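# Eject pipette tip into bin, rehang the pipette

## Task

Remove the used tip from the pipette and get it into the waste bin, using the tip-ejector button that sits next to the plunger. The tip may be released to drop only when at least half its length is already lower than the bin's rim; a drop from any higher point is an instant failure. The bin must remain upright. The tip may touch nothing but the pipette and the bin; contact with anything else is an instant failure. Afterwards, put the pipette back on its rack, hanging by its finger rest, vertical and at its original hanging height. It must stay there without the robot holding it; anything kept in place only by the robot at the end does not count.

## Robot and tools

ROBOT. One six-joint arm (UR7e-like) carrying a single right hand with sixteen motors: index, middle and ring fingers (four hinges each) and a thumb (four hinges). The arm is stiff, its commands are smoothed (about 0.17 s lag), and per control step the commanded pose is clipped to at most 100 mm and 16 degrees from the measured pose. A fixed mast sits at the wrist on the palm side (hand x +0.05 to +0.10, z -0.16 to -0.11, out to y +0.06 m) and can collide.

FRAMES. Scene frame: origin on the table top under the arm base, +z up, +y to the left when facing +x; positions in metres. Hand point: the pinch point in front of the palm. Its axes: +z along straightened fingers toward the tips, +x across the palm away from the thumb, +y out of the palm face (palm surface at y = -0.062 m). Wrist force and torque are reported on the hand point axes.

THE 24-NUMBER ROW (used by execute_actions rows and by move target). One flat list for the single arm and hand, every value in [-1, 1], order: dx, dy, dz, rx, ry, rz, then index_mcp, index_abd, index_pip, index_dip, middle_mcp, middle_abd, middle_pip, middle_dip, ring_mcp, ring_abd, ring_pip, ring_dip, thumb_cmc, thumb_axl, thumb_mcp, thumb_ipl, current_limit, speed.
- dx..rz are an offset, not a pose, in the hand point's own axes, scaled so 1.0 = 0.6 m or 180 degrees; rx, ry, rz form one rotation vector. The reference is the hand pose in the most recent result that reports it (before any such result in the scene, and for the second and later calls within one reply, the reference is wherever the robot is when the action begins). Each row is measured from that same reference, not from the row before. All zeros means go back to the reference, not stay still.
- The sixteen hinge numbers are absolute goal angles, linear between each hinge's stops. Finger _mcp, _pip, _dip curl toward the palm as the value goes toward -1 (straight at +0.75, +0.58, +0.70). _abd swings the finger sideways away from the thumb toward -1 (straight 0.00). thumb_cmc toward -1 brings the thumb in front of the palm (flat beside it at +0.71); thumb_axl rolls it (straight +0.68); thumb_mcp (+0.23) and thumb_ipl (+0.17) bend it.
- current_limit: motor current cap, -1 = 0 mA to +1 = 550 mA (minimum 11 mA); low values also slow the hinges. speed: hinge speed = (speed+1)/2 of 5.9 rad/s. Starting values +0.4 and -0.6; the last values written persist.

TOOLS.
- execute_actions {"actions": [...], "pictures": bool}: the list holds none or one item. Empty list: just report state. {"rows": [[24 numbers], ...], "steps": n}: up to 15 rows and n at most 15 steps of 1/30 s; each row lasts one step, the last row repeats to fill. {"steps": n} alone: wait until n steps (max 300) have elapsed since the previous result, your reply time included.
- move {"target": row, "speed": m/s 0.002 to 0.5 (default 0.25; turn rate limit is twice this in rad/s), "stop_force": N 9 to 40, optional}: straight-line path toward the target offset, 0.5 to 10 s long; it ignores obstacles. With stop_force, the path halts when the sensed push against the direction of motion rises by that amount for two steps, then backs off two steps and holds; the press can briefly exceed it, so go very slowly. Omit stop_force when retreating from a contact. Not reliable on moves that rotate. Arm parts above the wrist sensor are not felt.
- wait {"seconds": 0 to 10}: lets time pass, no new command.
- zoom_image {"camera", "region": [x0, y0, x1, y1]} in pixels, at most 504 by 504. Cameras: cam_head_left, cam_head_right, cam_high, cam_low (504x504), cam_wrist (616x616 fisheye).
- read_manual {"section": "licences"}: licence texts only.
- finished_scene {"scene": 1 or 2}: ends and grades the scene; irreversible.

RESULTS. The state line gives end_effector_position (m), end_effector_quat_wxyz and velocities in the scene frame. "Hand target" is the pose the controller is currently driving toward. "pose unreachable" and HELD mark steps the clearance check altered or blocked. The move: line reports the ending (done, off_target, moving, held, fault, or contact meaning stop_force triggered) and limits (paced = pose clipped, held = some steps blocked, after which the arm may jump fast), plus distance to target. Hand lists, one entry per motor in row order: hand_goal, hand_measured, hand_current_ma (positive pushes toward -1), hand_state (moving, goal, blocked, overload), plus hand_current_limit and hand_speed. Wrist force/torque: noisy, offset up to about 4 N, saturating near 50 N; pressing on a surface reads as force pointing back into the arm.

GRIPPING. A finger presses only while its goal lies beyond the object; the rubber fingertip caps grip, the rest of the hand slips. Repeat hand_goal to keep a grip; sending hand_measured loosens it. A motor at 495 mA or more for 5 s shuts down for 10 s.

HAZARDS. Contact torque reaching a joint load limit (wrist joints 25.2 N m, others 135 N m, held weight included) or any external force of 150 N causes a 10 s fault stop that skips the rest of the reply. Overheating (MOTOR HOT at 70 °C, brakes at 85 °C) also stops the arm. Avoid fast contacts and targets far past a surface. Never let the tip touch anything but pipette and bin, never drop it from above the half-below-rim height, do not topple the bin, and knock nothing off the table. A loose object may occasionally be nudged by an outside push.

Each tool is called after "Request:" by a JSON object that holds its "fn" and its "kwargs".

## Session

Request:
{"fn": "execute_actions", "kwargs": {"actions": []}}

Scene clock: 0.00 s of 9600.00 s.
end_effector_position=(+0.7261, -0.2135, +0.3192) hand_goal=(+0.754, +0.000, +0.576, +0.696, +0.754, +0.000, +0.576, +0.696, +0.754, +0.000, +0.576, +0.696, +0.714, +0.678, +0.226, +0.168) hand_measured=(+0.754, +0.000, +0.576, +0.696, +0.754, +0.000, +0.576, +0.696, +0.754, +0.000, +0.576, +0.696, +0.714, +0.678, +0.226, +0.168) hand_current_ma=(+0, +0, +0, +0, +0, +0, +0, +0, +0, +0, +0, +0, +0, +0, +0, +0) hand_state=(goal, goal, goal, goal, goal, goal, goal, goal, goal, goal, goal, goal, goal, goal, goal, goal) hand_current_limit=0.40 hand_speed=-0.60 end_effector_quat_wxyz=(+0.044, +0.179, +0.974, +0.132) end_effector_velocity=(-0.000, -0.000, +0.000) end_effector_angular_velocity=(+0.001, +0.001, -0.000)
Joint positions: [-0.661 -1.001  1.188 -1.712 -1.285 -1.887]
Joint velocities: [-0.    -0.001  0.001  0.001  0.    -0.   ]
Wrist force (N, on the end effector, along its own x y z axes, offset not removed): no reading
Wrist torque (N m, same axes, about the end effector's origin, offset not removed): no reading
Hand target: +0.726, -0.214, +0.319; +0.044, +0.179, +0.974, +0.132

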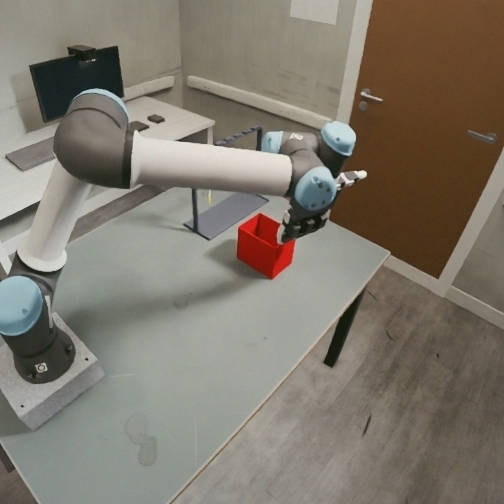

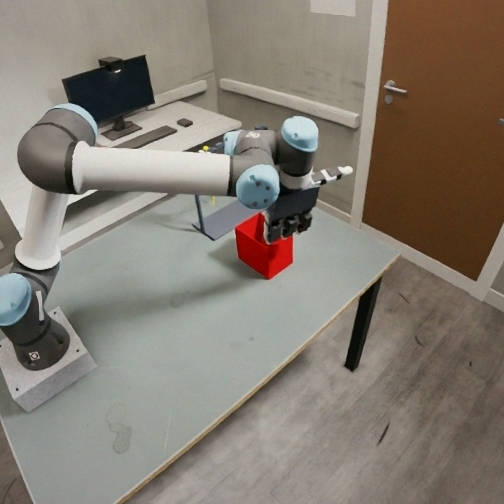

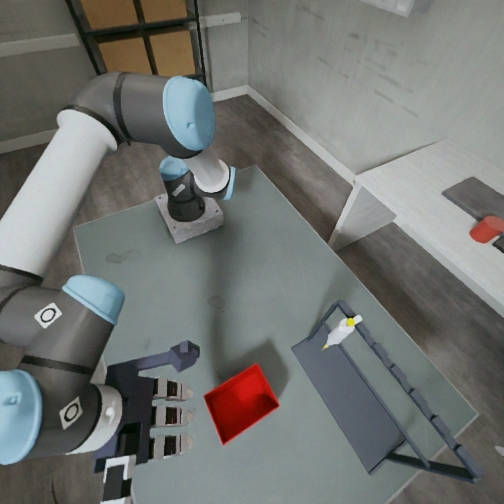

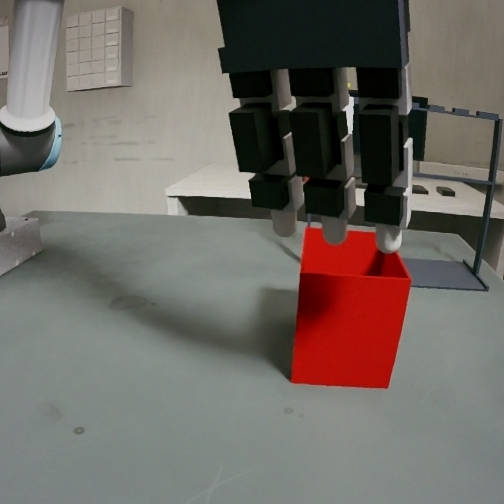

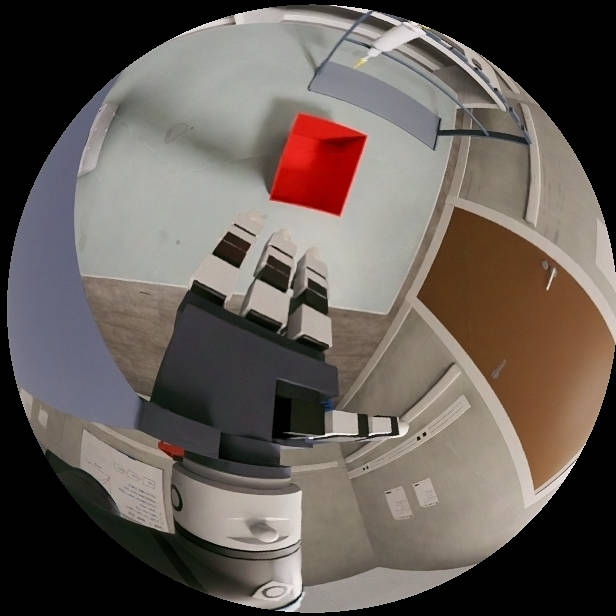

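Request:
{"fn": "zoom_image", "kwargs": {"camera": "cam_high", "region": [280,280,420,400]}}

Request:
{"fn": "move", "kwargs": {"target": [0.5,0,-0.1,0,-0.5,0,0.75,0,0.58,0.7,0.75,0,0.58,0.7,0.75,0,0.58,0.7,0.71,0.68,0.23,0.17,0.4,-0.6]}}

Region (280, 280, 420, 400) of cam_high's 504x504 image, scaled by 3.600, with more detail than that image has; it fills the top 432 rows of this view, and the rest is white.

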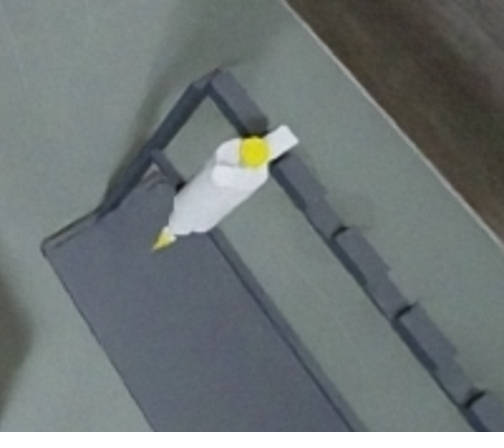

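Scene clock: 9.80 s of 9600.00 s.
end_effector_position=(+0.4387, -0.1199, +0.3657) hand_goal=(+0.750, +0.000, +0.580, +0.700, +0.750, +0.000, +0.580, +0.700, +0.750, +0.000, +0.580, +0.700, +0.710, +0.680, +0.230, +0.170) hand_measured=(+0.754, -0.002, +0.578, +0.698, +0.754, -0.002, +0.578, +0.698, +0.754, -0.002, +0.578, +0.698, +0.714, +0.678, +0.228, +0.168) hand_current_ma=(+19, -11, -9, -13, +20, -12, -9, -12, +19, -11, -9, -12, +26, -14, -13, -15) hand_state=(goal, goal, goal, goal, goal, goal, goal, goal, goal, goal, goal, goal, goal, goal, goal, goal) hand_current_limit=0.40 hand_speed=-0.60 end_effector_quat_wxyz=(+0.719, +0.221, +0.658, -0.034) end_effector_velocity=(-0.001, -0.000, +0.000) end_effector_angular_velocity=(-0.002, -0.015, -0.003)
Joint positions: [-1.129 -1.038  2.682 -4.844 -0.803 -1.246]
Joint velocities: [ 0.002  0.017 -0.006 -0.031 -0.006  0.017]
Wrist force (N, on the end effector, along its own x y z axes, offset not removed): [-1.8 -0.6 -1.9]
Wrist torque (N m, same axes, about the end effector's origin, offset not removed): [-0.08 0.31 0.00]
Hand target: +0.439, -0.120, +0.366; +0.719, +0.221, +0.658, -0.034
Off the commanded pose: 0.000 m, 0 deg.
After step 90, 2.97 s passed at rest.
move: done
camera_calibration (this result's frames):
cam_wrist: T_world_to_cam=[[0.0793485, 0.33564, 0.938642, -0.308821], [-0.924955, -0.326315, 0.194875, 0.250602], [0.371701, -0.883665, 0.284559, -0.241191], [0, 0, 0, 1]] pos_world=[0.345951, -0.0277044, 0.309669]

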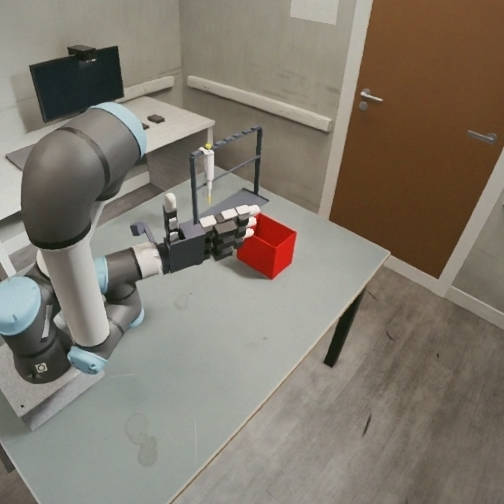

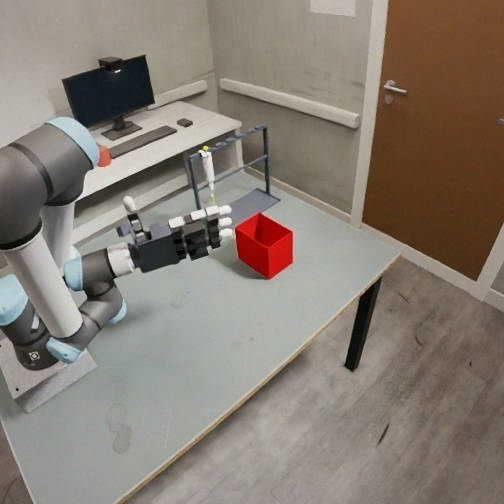

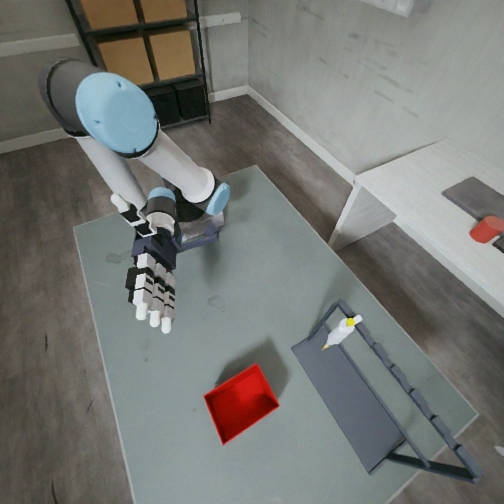

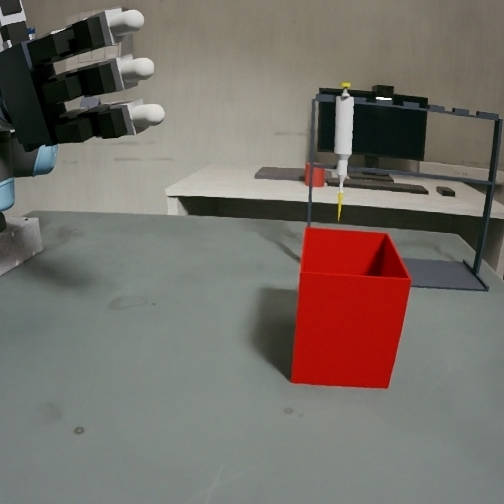

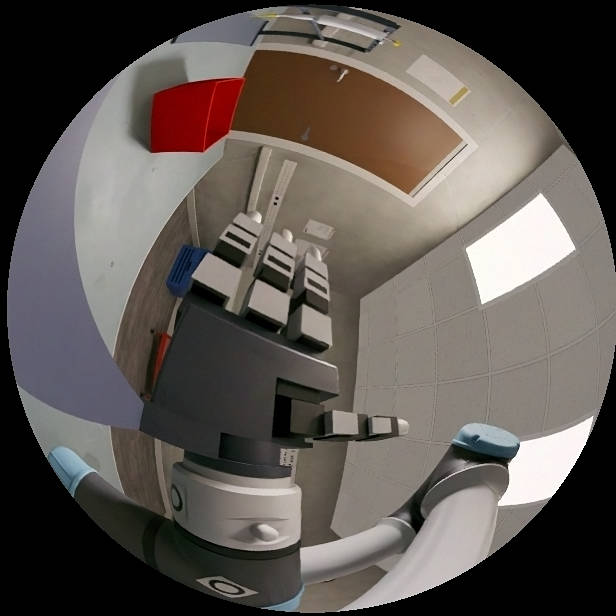

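Request:
{"fn": "zoom_image", "kwargs": {"camera": "cam_low", "region": [280,70,440,230]}}

Request:
{"fn": "zoom_image", "kwargs": {"camera": "cam_head_left", "region": [170,120,280,230]}}

Region (280, 70, 440, 230) of cam_low's 504x504 image, scaled by 3.150, with more detail than that image has.

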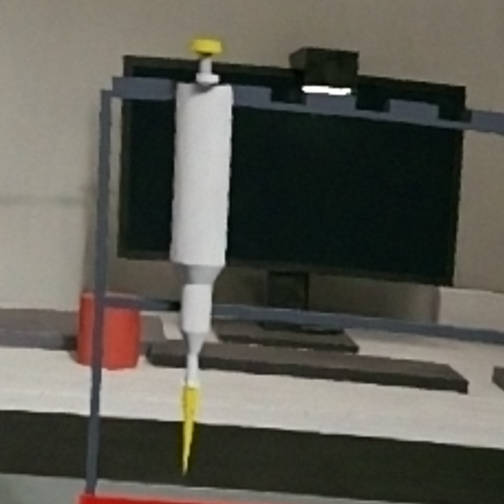

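Region (170, 120, 280, 230) of cam_head_left's 504x504 image, scaled by 4.582, with more detail than that image has.

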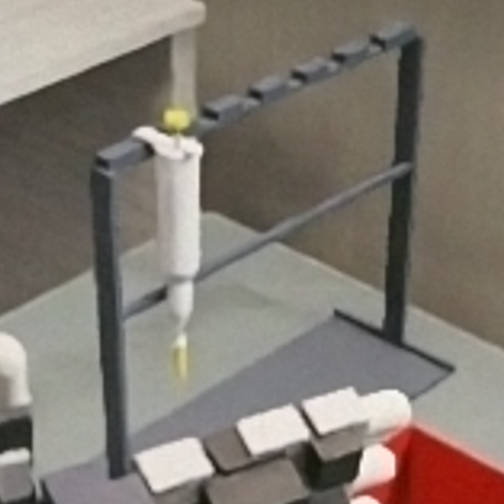

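Request:
{"fn": "move", "kwargs": {"target": [0.36,0.47,0.315,-0.254,0.046,-0.079,0.75,0,0.58,0.7,0.75,0,0.58,0.7,1,0,0.9,0.7,0.71,0.68,0.23,0.17,0.4,-0.6], "speed": 0.15}}

Request:
{"fn": "zoom_image", "kwargs": {"camera": "cam_low", "region": [200,0,500,300]}}

Request:
{"fn": "zoom_image", "kwargs": {"camera": "cam_high", "region": [220,230,420,430]}}

Scene clock: 33.50 s of 9600.00 s.
end_effector_position=(+0.7386, +0.1186, +0.2423) hand_goal=(+0.750, +0.000, +0.580, +0.700, +0.750, +0.000, +0.580, +0.700, +1.000, +0.000, +0.900, +0.700, +0.710, +0.680, +0.230, +0.170) hand_measured=(+0.752, -0.002, +0.578, +0.698, +0.752, -0.004, +0.578, +0.698, +1.000, -0.002, +0.898, +0.698, +0.714, +0.678, +0.228, +0.168) hand_current_ma=(+13, -13, -8, -13, +13, -13, -8, -12, +0, -11, -10, -12, +19, -14, -11, -15) hand_state=(goal, goal, goal, goal, goal, goal, goal, goal, goal, goal, goal, goal, goal, goal, goal, goal) hand_current_limit=0.40 hand_speed=-0.60 end_effector_quat_wxyz=(+0.691, -0.154, +0.689, +0.153) end_effector_velocity=(+0.002, +0.001, -0.001) end_effector_angular_velocity=(-0.001, +0.002, +0.003)
Joint positions: [-0.325 -0.561  1.614 -4.213 -0.798 -1.558]
Joint velocities: [ 0.002  0.004 -0.009  0.008  0.001 -0.002]
Wrist force (N, on the end effector, along its own x y z axes, offset not removed): [-2.6 -1.0 -0.9]
Wrist torque (N m, same axes, about the end effector's origin, offset not removed): [-0.15 0.30 -0.26]
Hand target: +0.739, +0.119, +0.242; +0.691, -0.154, +0.689, +0.153
Off the commanded pose: 0.001 m, 0 deg.
After step 90, 17.30 s passed at rest.
move: done
camera_calibration (this result's frames):
cam_wrist: T_world_to_cam=[[-0.262005, 0.524503, 0.810092, -0.0360008], [-0.433415, -0.813952, 0.386825, 0.278104], [0.862267, -0.249756, 0.440587, -0.58213], [0, 0, 0, 1]] pos_world=[0.613054, 0.0998554, 0.178065]

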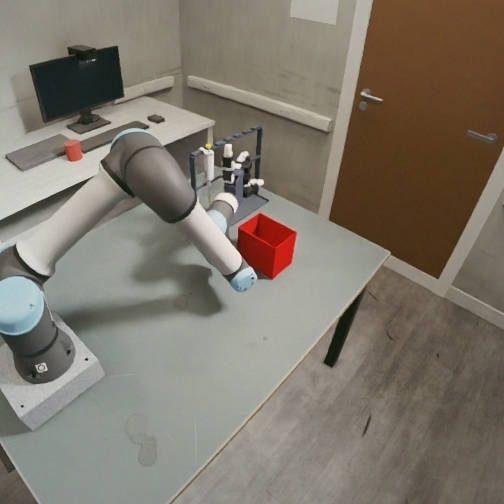

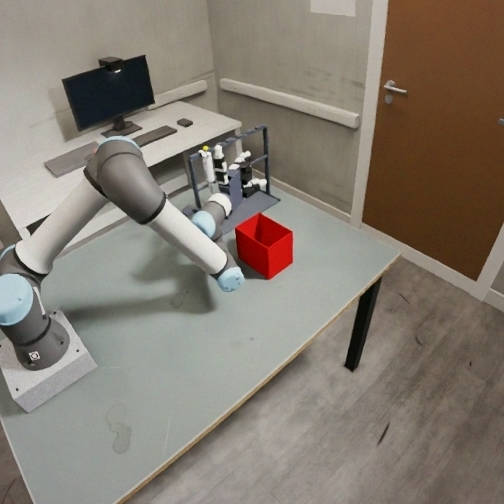

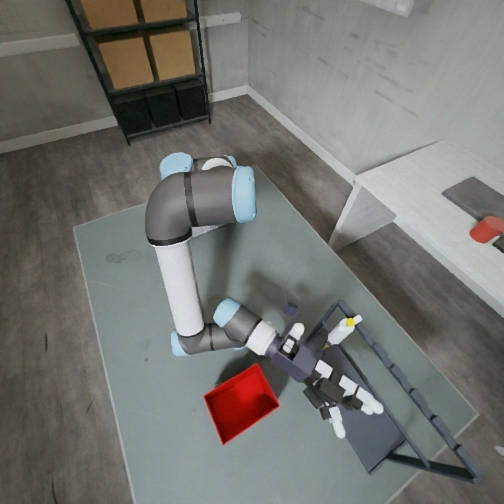

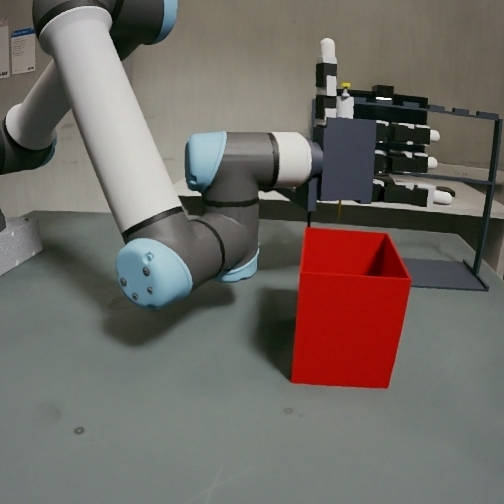

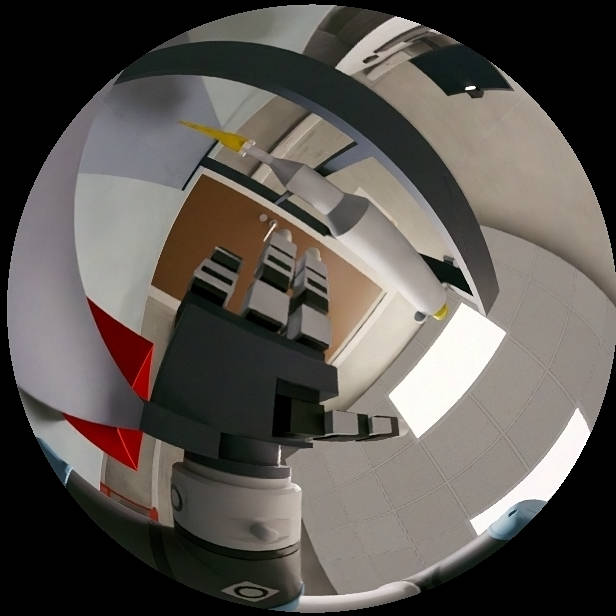

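Region (200, 0, 500, 300) of cam_low's 504x504 image, scaled by 1.680, with more detail than that image has.

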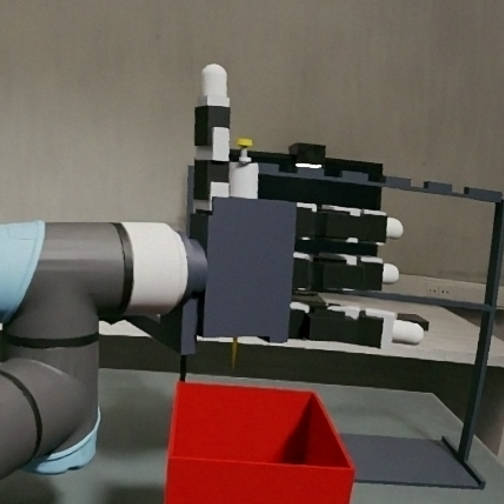

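Region (220, 230, 420, 430) of cam_high's 504x504 image, scaled by 2.520, with more detail than that image has.

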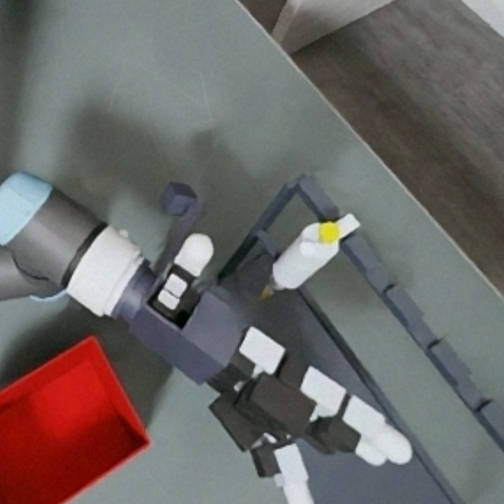

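Request:
{"fn": "move", "kwargs": {"target": [-0.005,0.097,0.027,0,0,0,0.75,0,0.58,0.7,0.75,0,0.58,0.7,1,0,0.9,0.7,0.71,0.68,0.23,0.17,0.4,-0.6], "speed": 0.04}}

Request:
{"fn": "zoom_image", "kwargs": {"camera": "cam_low", "region": [260,20,500,260]}}

Request:
{"fn": "zoom_image", "kwargs": {"camera": "cam_high", "region": [270,260,420,410]}}

Scene clock: 37.83 s of 9600.00 s.
end_effector_position=(+0.7286, +0.1779, +0.2454) hand_goal=(+0.750, +0.000, +0.580, +0.700, +0.750, +0.000, +0.580, +0.700, +1.000, +0.000, +0.900, +0.700, +0.710, +0.680, +0.230, +0.170) hand_measured=(+0.752, -0.002, +0.578, +0.698, +0.752, -0.004, +0.578, +0.698, +1.000, -0.002, +0.898, +0.698, +0.712, +0.678, +0.228, +0.168) hand_current_ma=(+12, -13, -8, -13, +12, -13, -8, -12, +0, -11, -10, -12, +16, -14, -11, -15) hand_state=(goal, goal, goal, goal, goal, goal, goal, goal, goal, goal, goal, goal, goal, goal, goal, goal) hand_current_limit=0.40 hand_speed=-0.60 end_effector_quat_wxyz=(+0.691, -0.154, +0.689, +0.153) end_effector_velocity=(-0.000, +0.002, -0.000) end_effector_angular_velocity=(+0.001, +0.002, -0.001)
Joint positions: [-0.226 -0.583  1.66  -4.235 -0.897 -1.56 ]
Joint velocities: [ 0.004 -0.001  0.002  0.001 -0.005  0.   ]
Wrist force (N, on the end effector, along its own x y z axes, offset not removed): [-0.2 -2.2 -2.2]
Wrist torque (N m, same axes, about the end effector's origin, offset not removed): [-0.27 0.04 -0.03]
Hand target: +0.729, +0.178, +0.245; +0.691, -0.154, +0.689, +0.153
Off the commanded pose: 0.000 m, 0 deg.
move: done
camera_calibration (this result's frames):
cam_wrist: T_world_to_cam=[[-0.262054, 0.524365, 0.810166, -0.0721756], [-0.433419, -0.814024, 0.38667, 0.320941], [0.862251, -0.249813, 0.440588, -0.560058], [0, 0, 0, 1]] pos_world=[0.603098, 0.15919, 0.181131]

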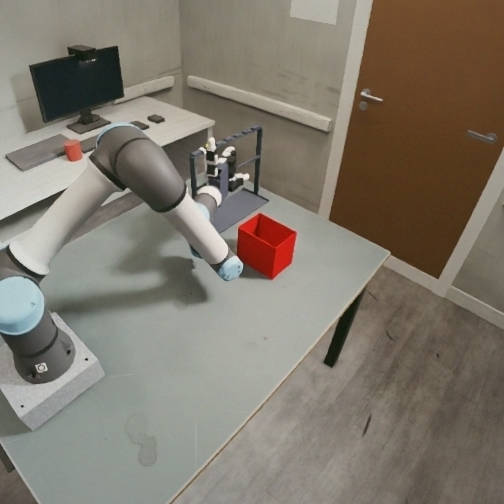

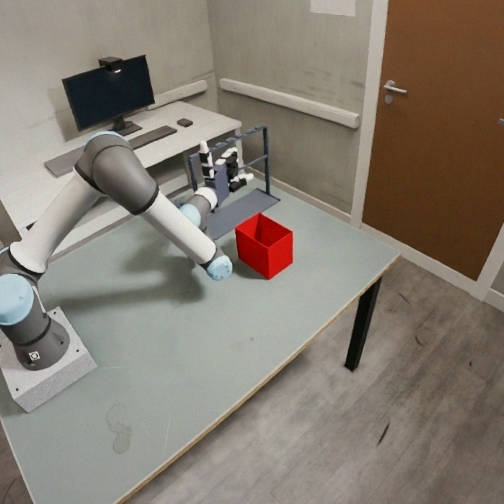

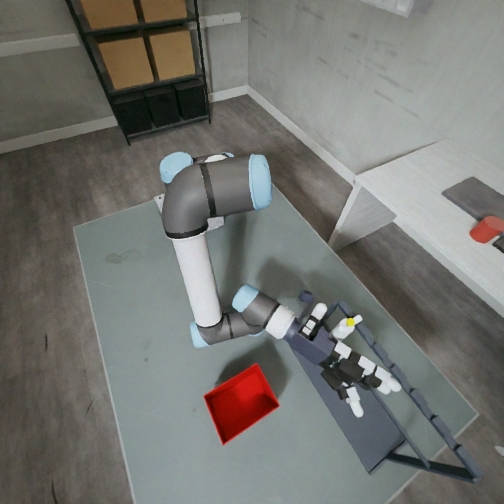

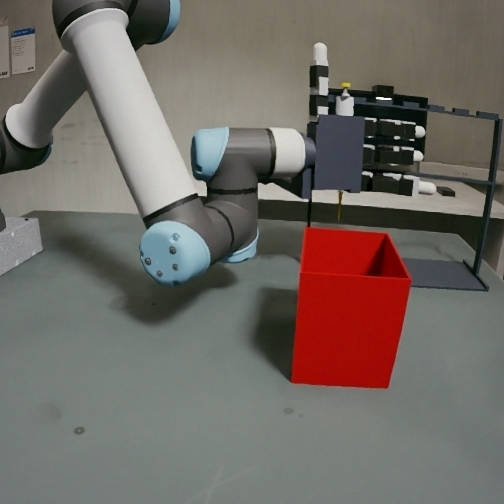

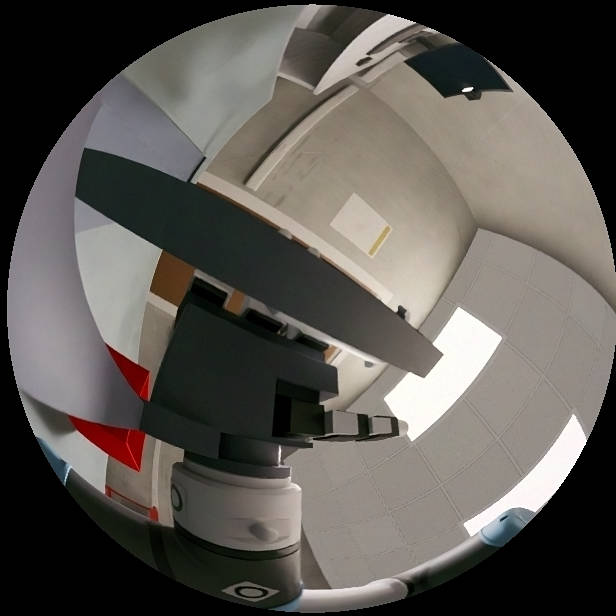

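Region (260, 20, 500, 260) of cam_low's 504x504 image, scaled by 2.100, with more detail than that image has.

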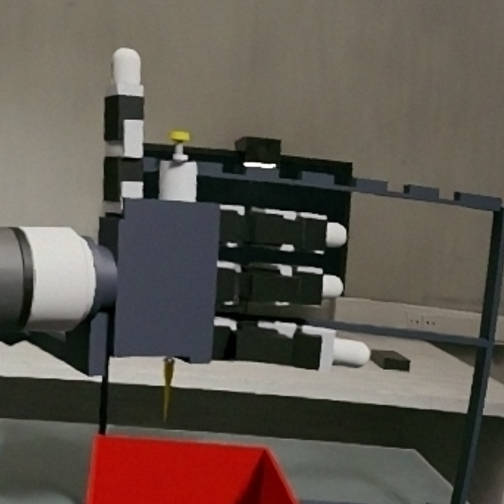

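Region (270, 260, 420, 410) of cam_high's 504x504 image, scaled by 3.360, with more detail than that image has.

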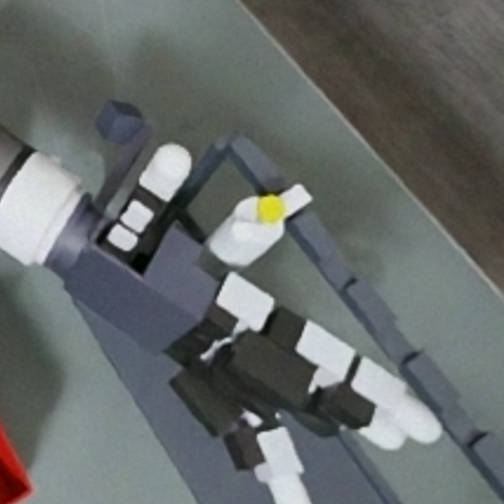

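Request:
{"fn": "move", "kwargs": {"target": [-0.006,0.025,0.028,0,0,0,-0.07,0,-0.3,0.26,-0.07,0,-0.3,0.26,1,0,0.9,0.7,0.71,0.68,0.23,0.17,0.4,-0.7], "speed": 0.02}}

Request:
{"fn": "zoom_image", "kwargs": {"camera": "cam_high", "region": [280,260,420,400]}}

Scene clock: 42.23 s of 9600.00 s.
end_effector_position=(+0.7374, +0.1984, +0.2490) hand_goal=(-0.070, +0.000, -0.300, +0.260, -0.070, +0.000, -0.300, +0.260, +1.000, +0.000, +0.900, +0.700, +0.710, +0.680, +0.230, +0.170) hand_measured=(-0.068, -0.002, -0.298, +0.262, -0.068, -0.004, -0.298, +0.262, +1.000, -0.002, +0.898, +0.698, +0.712, +0.678, +0.228, +0.168) hand_current_ma=(+13, -13, +14, +14, +13, -13, +14, +14, +0, -11, -10, -12, +16, -14, -11, -15) hand_state=(goal, goal, goal, goal, goal, goal, goal, goal, goal, goal, goal, goal, goal, goal, goal, goal) hand_current_limit=0.40 hand_speed=-0.70 end_effector_quat_wxyz=(+0.691, -0.154, +0.689, +0.153) end_effector_velocity=(+0.001, +0.002, +0.000) end_effector_angular_velocity=(-0.000, -0.001, -0.000)
Joint positions: [-0.186 -0.58   1.632 -4.209 -0.937 -1.561]
Joint velocities: [ 0.003  0.    -0.003  0.002 -0.003 -0.   ]
Wrist force (N, on the end effector, along its own x y z axes, offset not removed): [-0.7 -0.4 -0.4]
Wrist torque (N m, same axes, about the end effector's origin, offset not removed): [-0.04 0.06 0.01]
Hand target: +0.737, +0.199, +0.249; +0.691, -0.154, +0.689, +0.153
Off the commanded pose: 0.000 m, 0 deg.
move: done
camera_calibration (this result's frames):
cam_wrist: T_world_to_cam=[[-0.262064, 0.524309, 0.810199, -0.0835741], [-0.433424, -0.814051, 0.386607, 0.340092], [0.862245, -0.249844, 0.440581, -0.564067], [0, 0, 0, 1]] pos_world=[0.611867, 0.179742, 0.184747]

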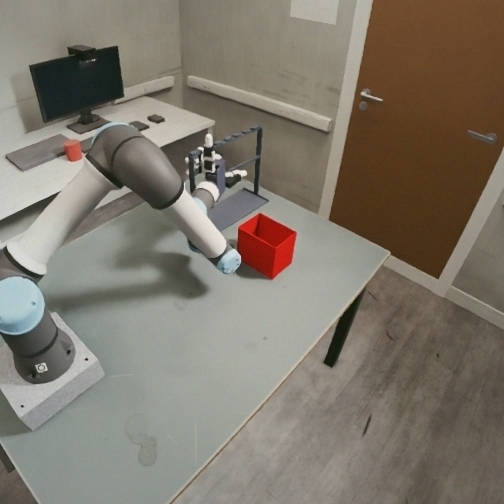

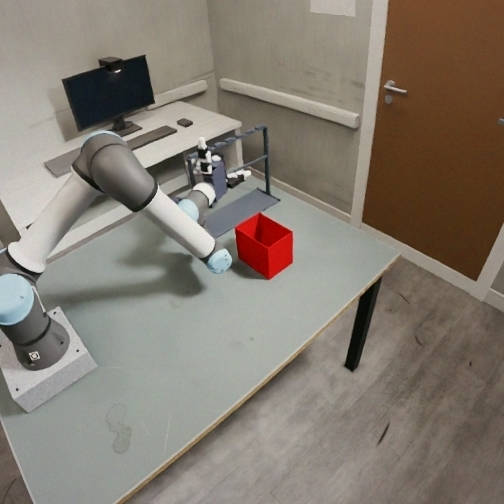

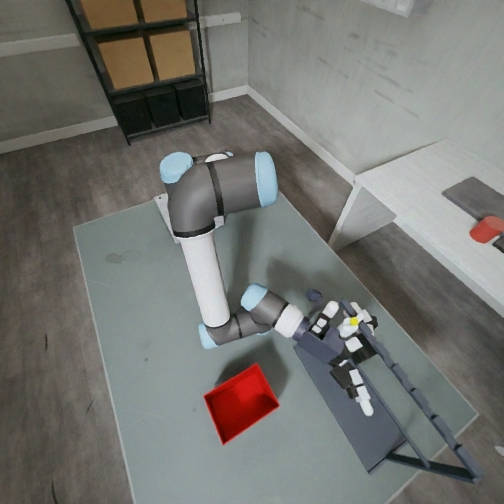

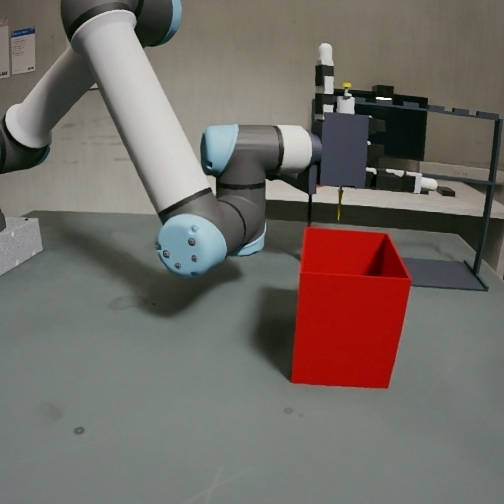

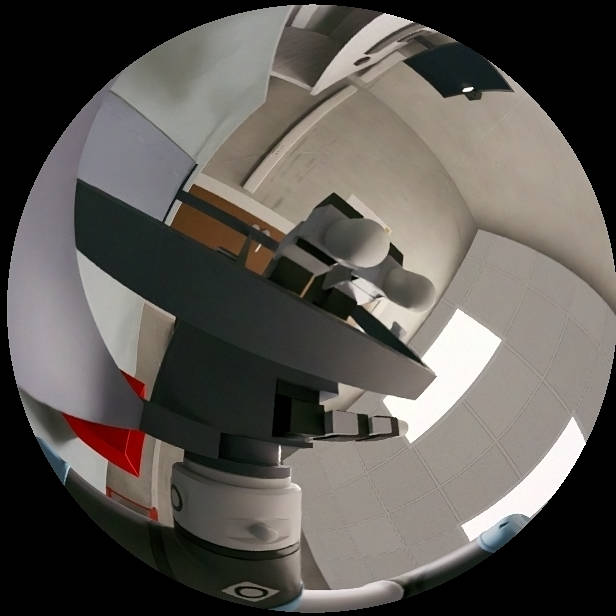

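Region (280, 260, 420, 400) of cam_high's 504x504 image, scaled by 3.600, with more detail than that image has.

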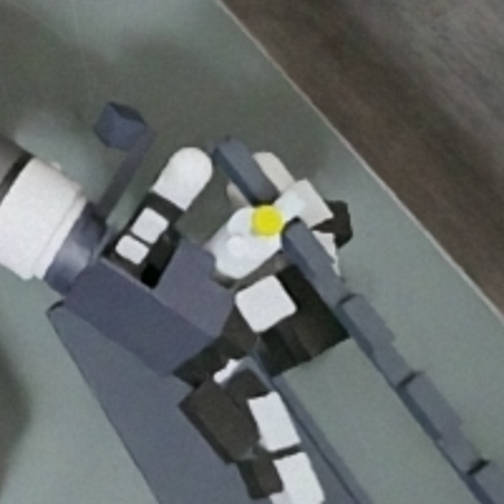

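Request:
{"fn": "move", "kwargs": {"target": [0,-0.005,0,0,0,0,-0.2,0,-0.75,-0.7,-0.2,0,-0.75,-0.7,1,0,0.9,0.7,0.71,0.68,0.23,0.17,0.7,-0.7], "speed": 0.02}}

Request:
{"fn": "move", "kwargs": {"target": [-0.02,0,0,0,0,0,-0.2,0,-0.75,-0.7,-0.2,0,-0.75,-0.7,1,0,0.9,0.7,0.71,0.68,0.23,0.17,0.7,-0.7], "speed": 0.01, "stop_force": 10}}

Request:
{"fn": "zoom_image", "kwargs": {"camera": "cam_high", "region": [280,260,420,400]}}

Request:
{"fn": "zoom_image", "kwargs": {"camera": "cam_low", "region": [270,40,460,230]}}

Scene clock: 48.17 s of 9600.00 s.
end_effector_position=(+0.7386, +0.1957, +0.2490) hand_goal=(-0.200, +0.000, -0.750, -0.700, -0.200, +0.000, -0.750, -0.700, +1.000, +0.000, +0.900, +0.700, +0.710, +0.680, +0.230, +0.170) hand_measured=(-0.202, -0.002, -0.706, -0.264, -0.200, -0.004, -0.708, -0.260, +1.000, -0.002, +0.898, +0.698, +0.712, +0.678, +0.228, +0.168) hand_current_ma=(-7, -13, +266, +467, +0, -13, +240, +467, +0, -11, -10, -12, +16, -14, -11, -15) hand_state=(goal, goal, blocked, blocked, goal, goal, blocked, blocked, goal, goal, goal, goal, goal, goal, goal, goal) hand_current_limit=0.70 hand_speed=-0.70 end_effector_quat_wxyz=(+0.691, -0.154, +0.689, +0.153) end_effector_velocity=(-0.000, +0.000, +0.000) end_effector_angular_velocity=(+0.001, +0.001, +0.001)
Joint positions: [-0.19  -0.578  1.628 -4.207 -0.933 -1.561]
Joint velocities: [ 0.001 -0.001  0.     0.001 -0.     0.001]
Wrist force (N, on the end effector, along its own x y z axes, offset not removed): [1.1 -0.7 -3.6]
Wrist torque (N m, same axes, about the end effector's origin, offset not removed): [0.09 -0.14 0.03]
Hand target: +0.739, +0.196, +0.249; +0.691, -0.154, +0.689, +0.153
Off the commanded pose: 0.000 m, 0 deg.
After step 90, 1.80 s passed at rest.
move: done
camera_calibration (this result's frames):
cam_wrist: T_world_to_cam=[[-0.262063, 0.524315, 0.810196, -0.0818156], [-0.433422, -0.814048, 0.386615, 0.338431], [0.862246, -0.249839, 0.440581, -0.565841], [0, 0, 0, 1]] pos_world=[0.613136, 0.177027, 0.184743]

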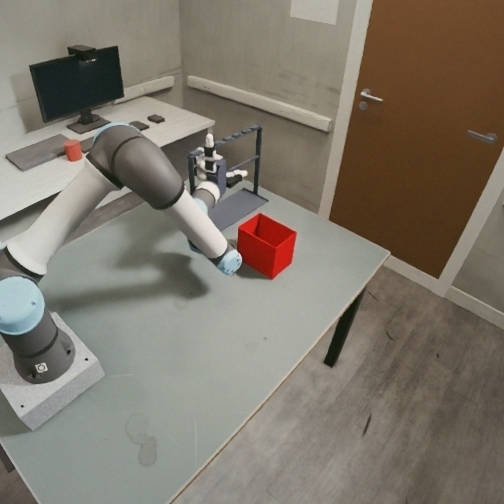

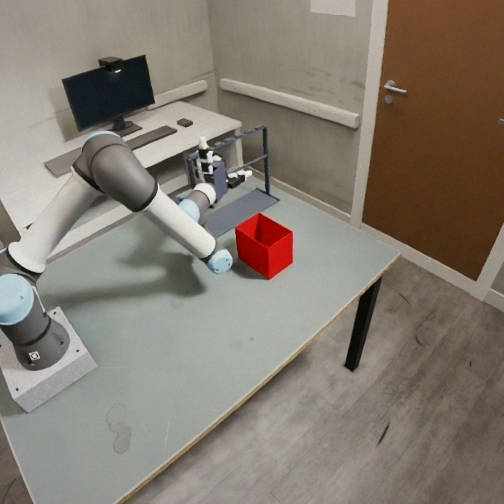

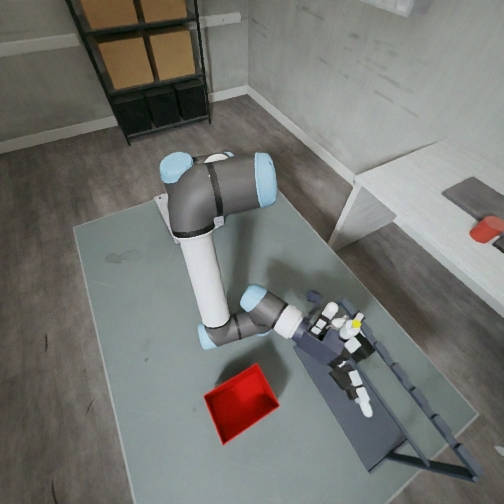

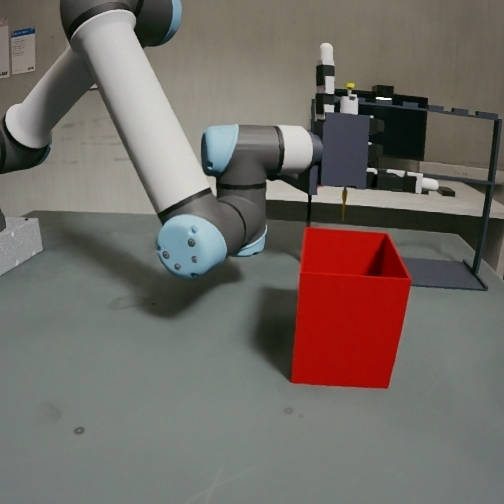

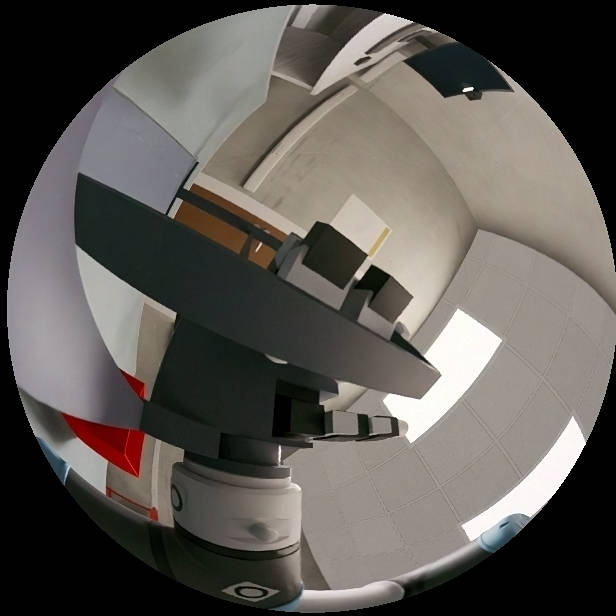

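Scene clock: 49.60 s of 9600.00 s.
end_effector_position=(+0.7386, +0.1957, +0.2608) hand_goal=(-0.200, +0.000, -0.750, -0.700, -0.200, +0.000, -0.750, -0.700, +1.000, +0.000, +0.900, +0.700, +0.710, +0.680, +0.230, +0.170) hand_measured=(-0.202, -0.002, -0.704, -0.266, -0.200, -0.004, -0.706, -0.262, +1.000, -0.002, +0.898, +0.698, +0.712, +0.678, +0.228, +0.168) hand_current_ma=(-8, -13, +272, +467, -1, -13, +247, +467, +0, -11, -10, -12, +16, -14, -11, -15) hand_state=(goal, goal, blocked, blocked, goal, goal, blocked, blocked, goal, goal, goal, goal, goal, goal, goal, goal) hand_current_limit=0.70 hand_speed=-0.70 end_effector_quat_wxyz=(+0.691, -0.154, +0.689, +0.153) end_effector_velocity=(-0.000, -0.000, +0.003) end_effector_angular_velocity=(+0.000, -0.001, -0.000)
Joint positions: [-0.19  -0.602  1.635 -4.19  -0.933 -1.561]
Joint velocities: [-0.    -0.005  0.001  0.002  0.     0.001]
Wrist force (N, on the end effector, along its own x y z axes, offset not removed): [0.9 1.6 -2.1]
Wrist torque (N m, same axes, about the end effector's origin, offset not removed): [0.44 0.02 -0.04]
Hand target: +0.739, +0.196, +0.261; +0.691, -0.154, +0.689, +0.153
Off the commanded pose: 0.000 m, 0 deg.
move: done
camera_calibration (this result's frames):
cam_wrist: T_world_to_cam=[[-0.262072, 0.524303, 0.8102, -0.0913425], [-0.433424, -0.814055, 0.386599, 0.333874], [0.862242, -0.249843, 0.440586, -0.571025], [0, 0, 0, 1]] pos_world=[0.613133, 0.177016, 0.196516]

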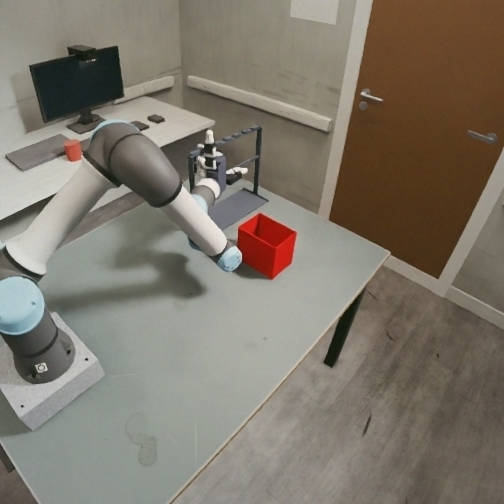

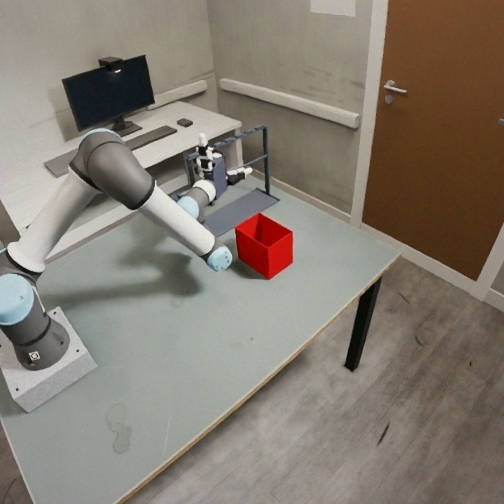

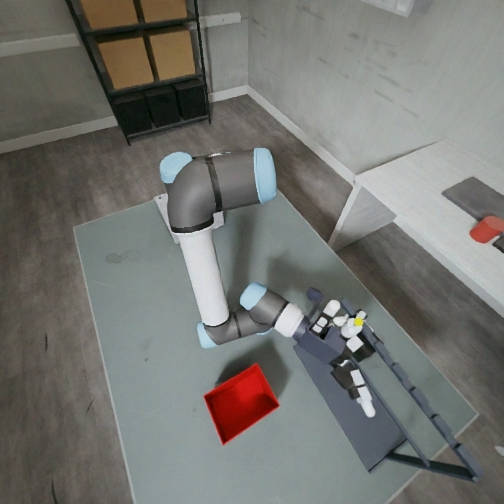

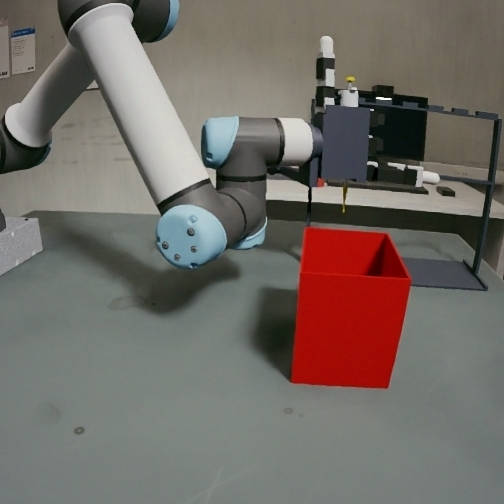

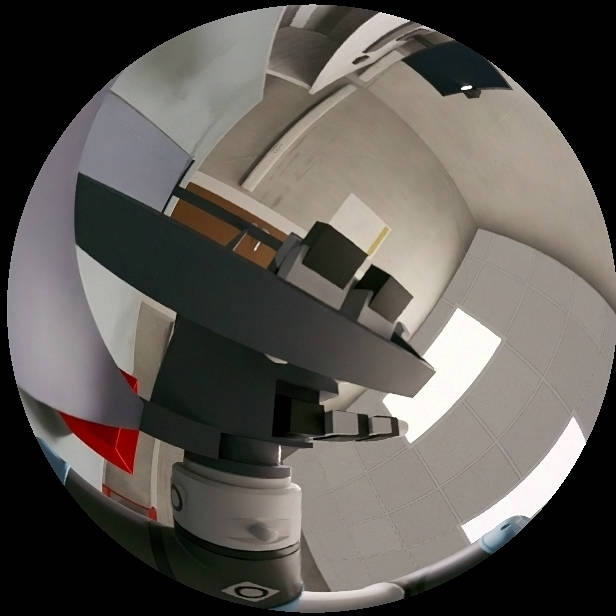

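Region (280, 260, 420, 400) of cam_high's 504x504 image, scaled by 3.600, with more detail than that image has.

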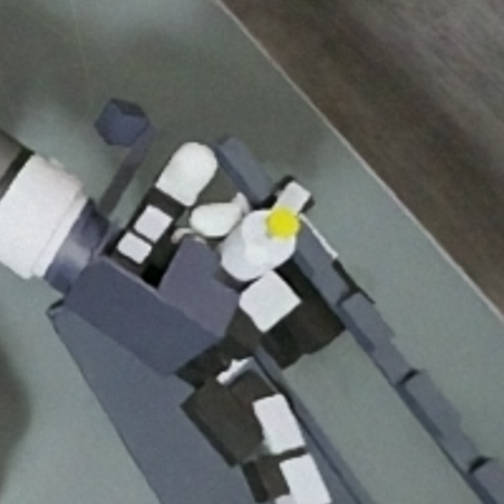

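Region (270, 40, 460, 230) of cam_low's 504x504 image, scaled by 2.653, with more detail than that image has.

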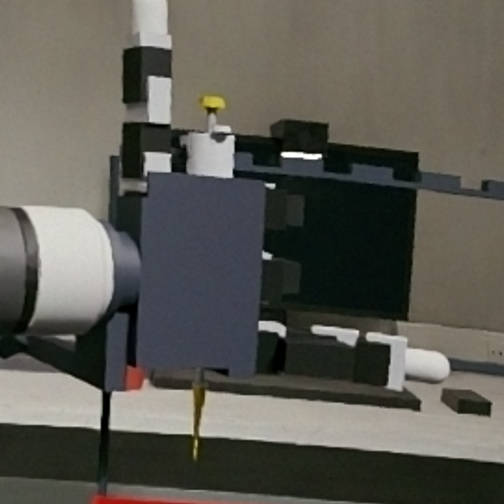

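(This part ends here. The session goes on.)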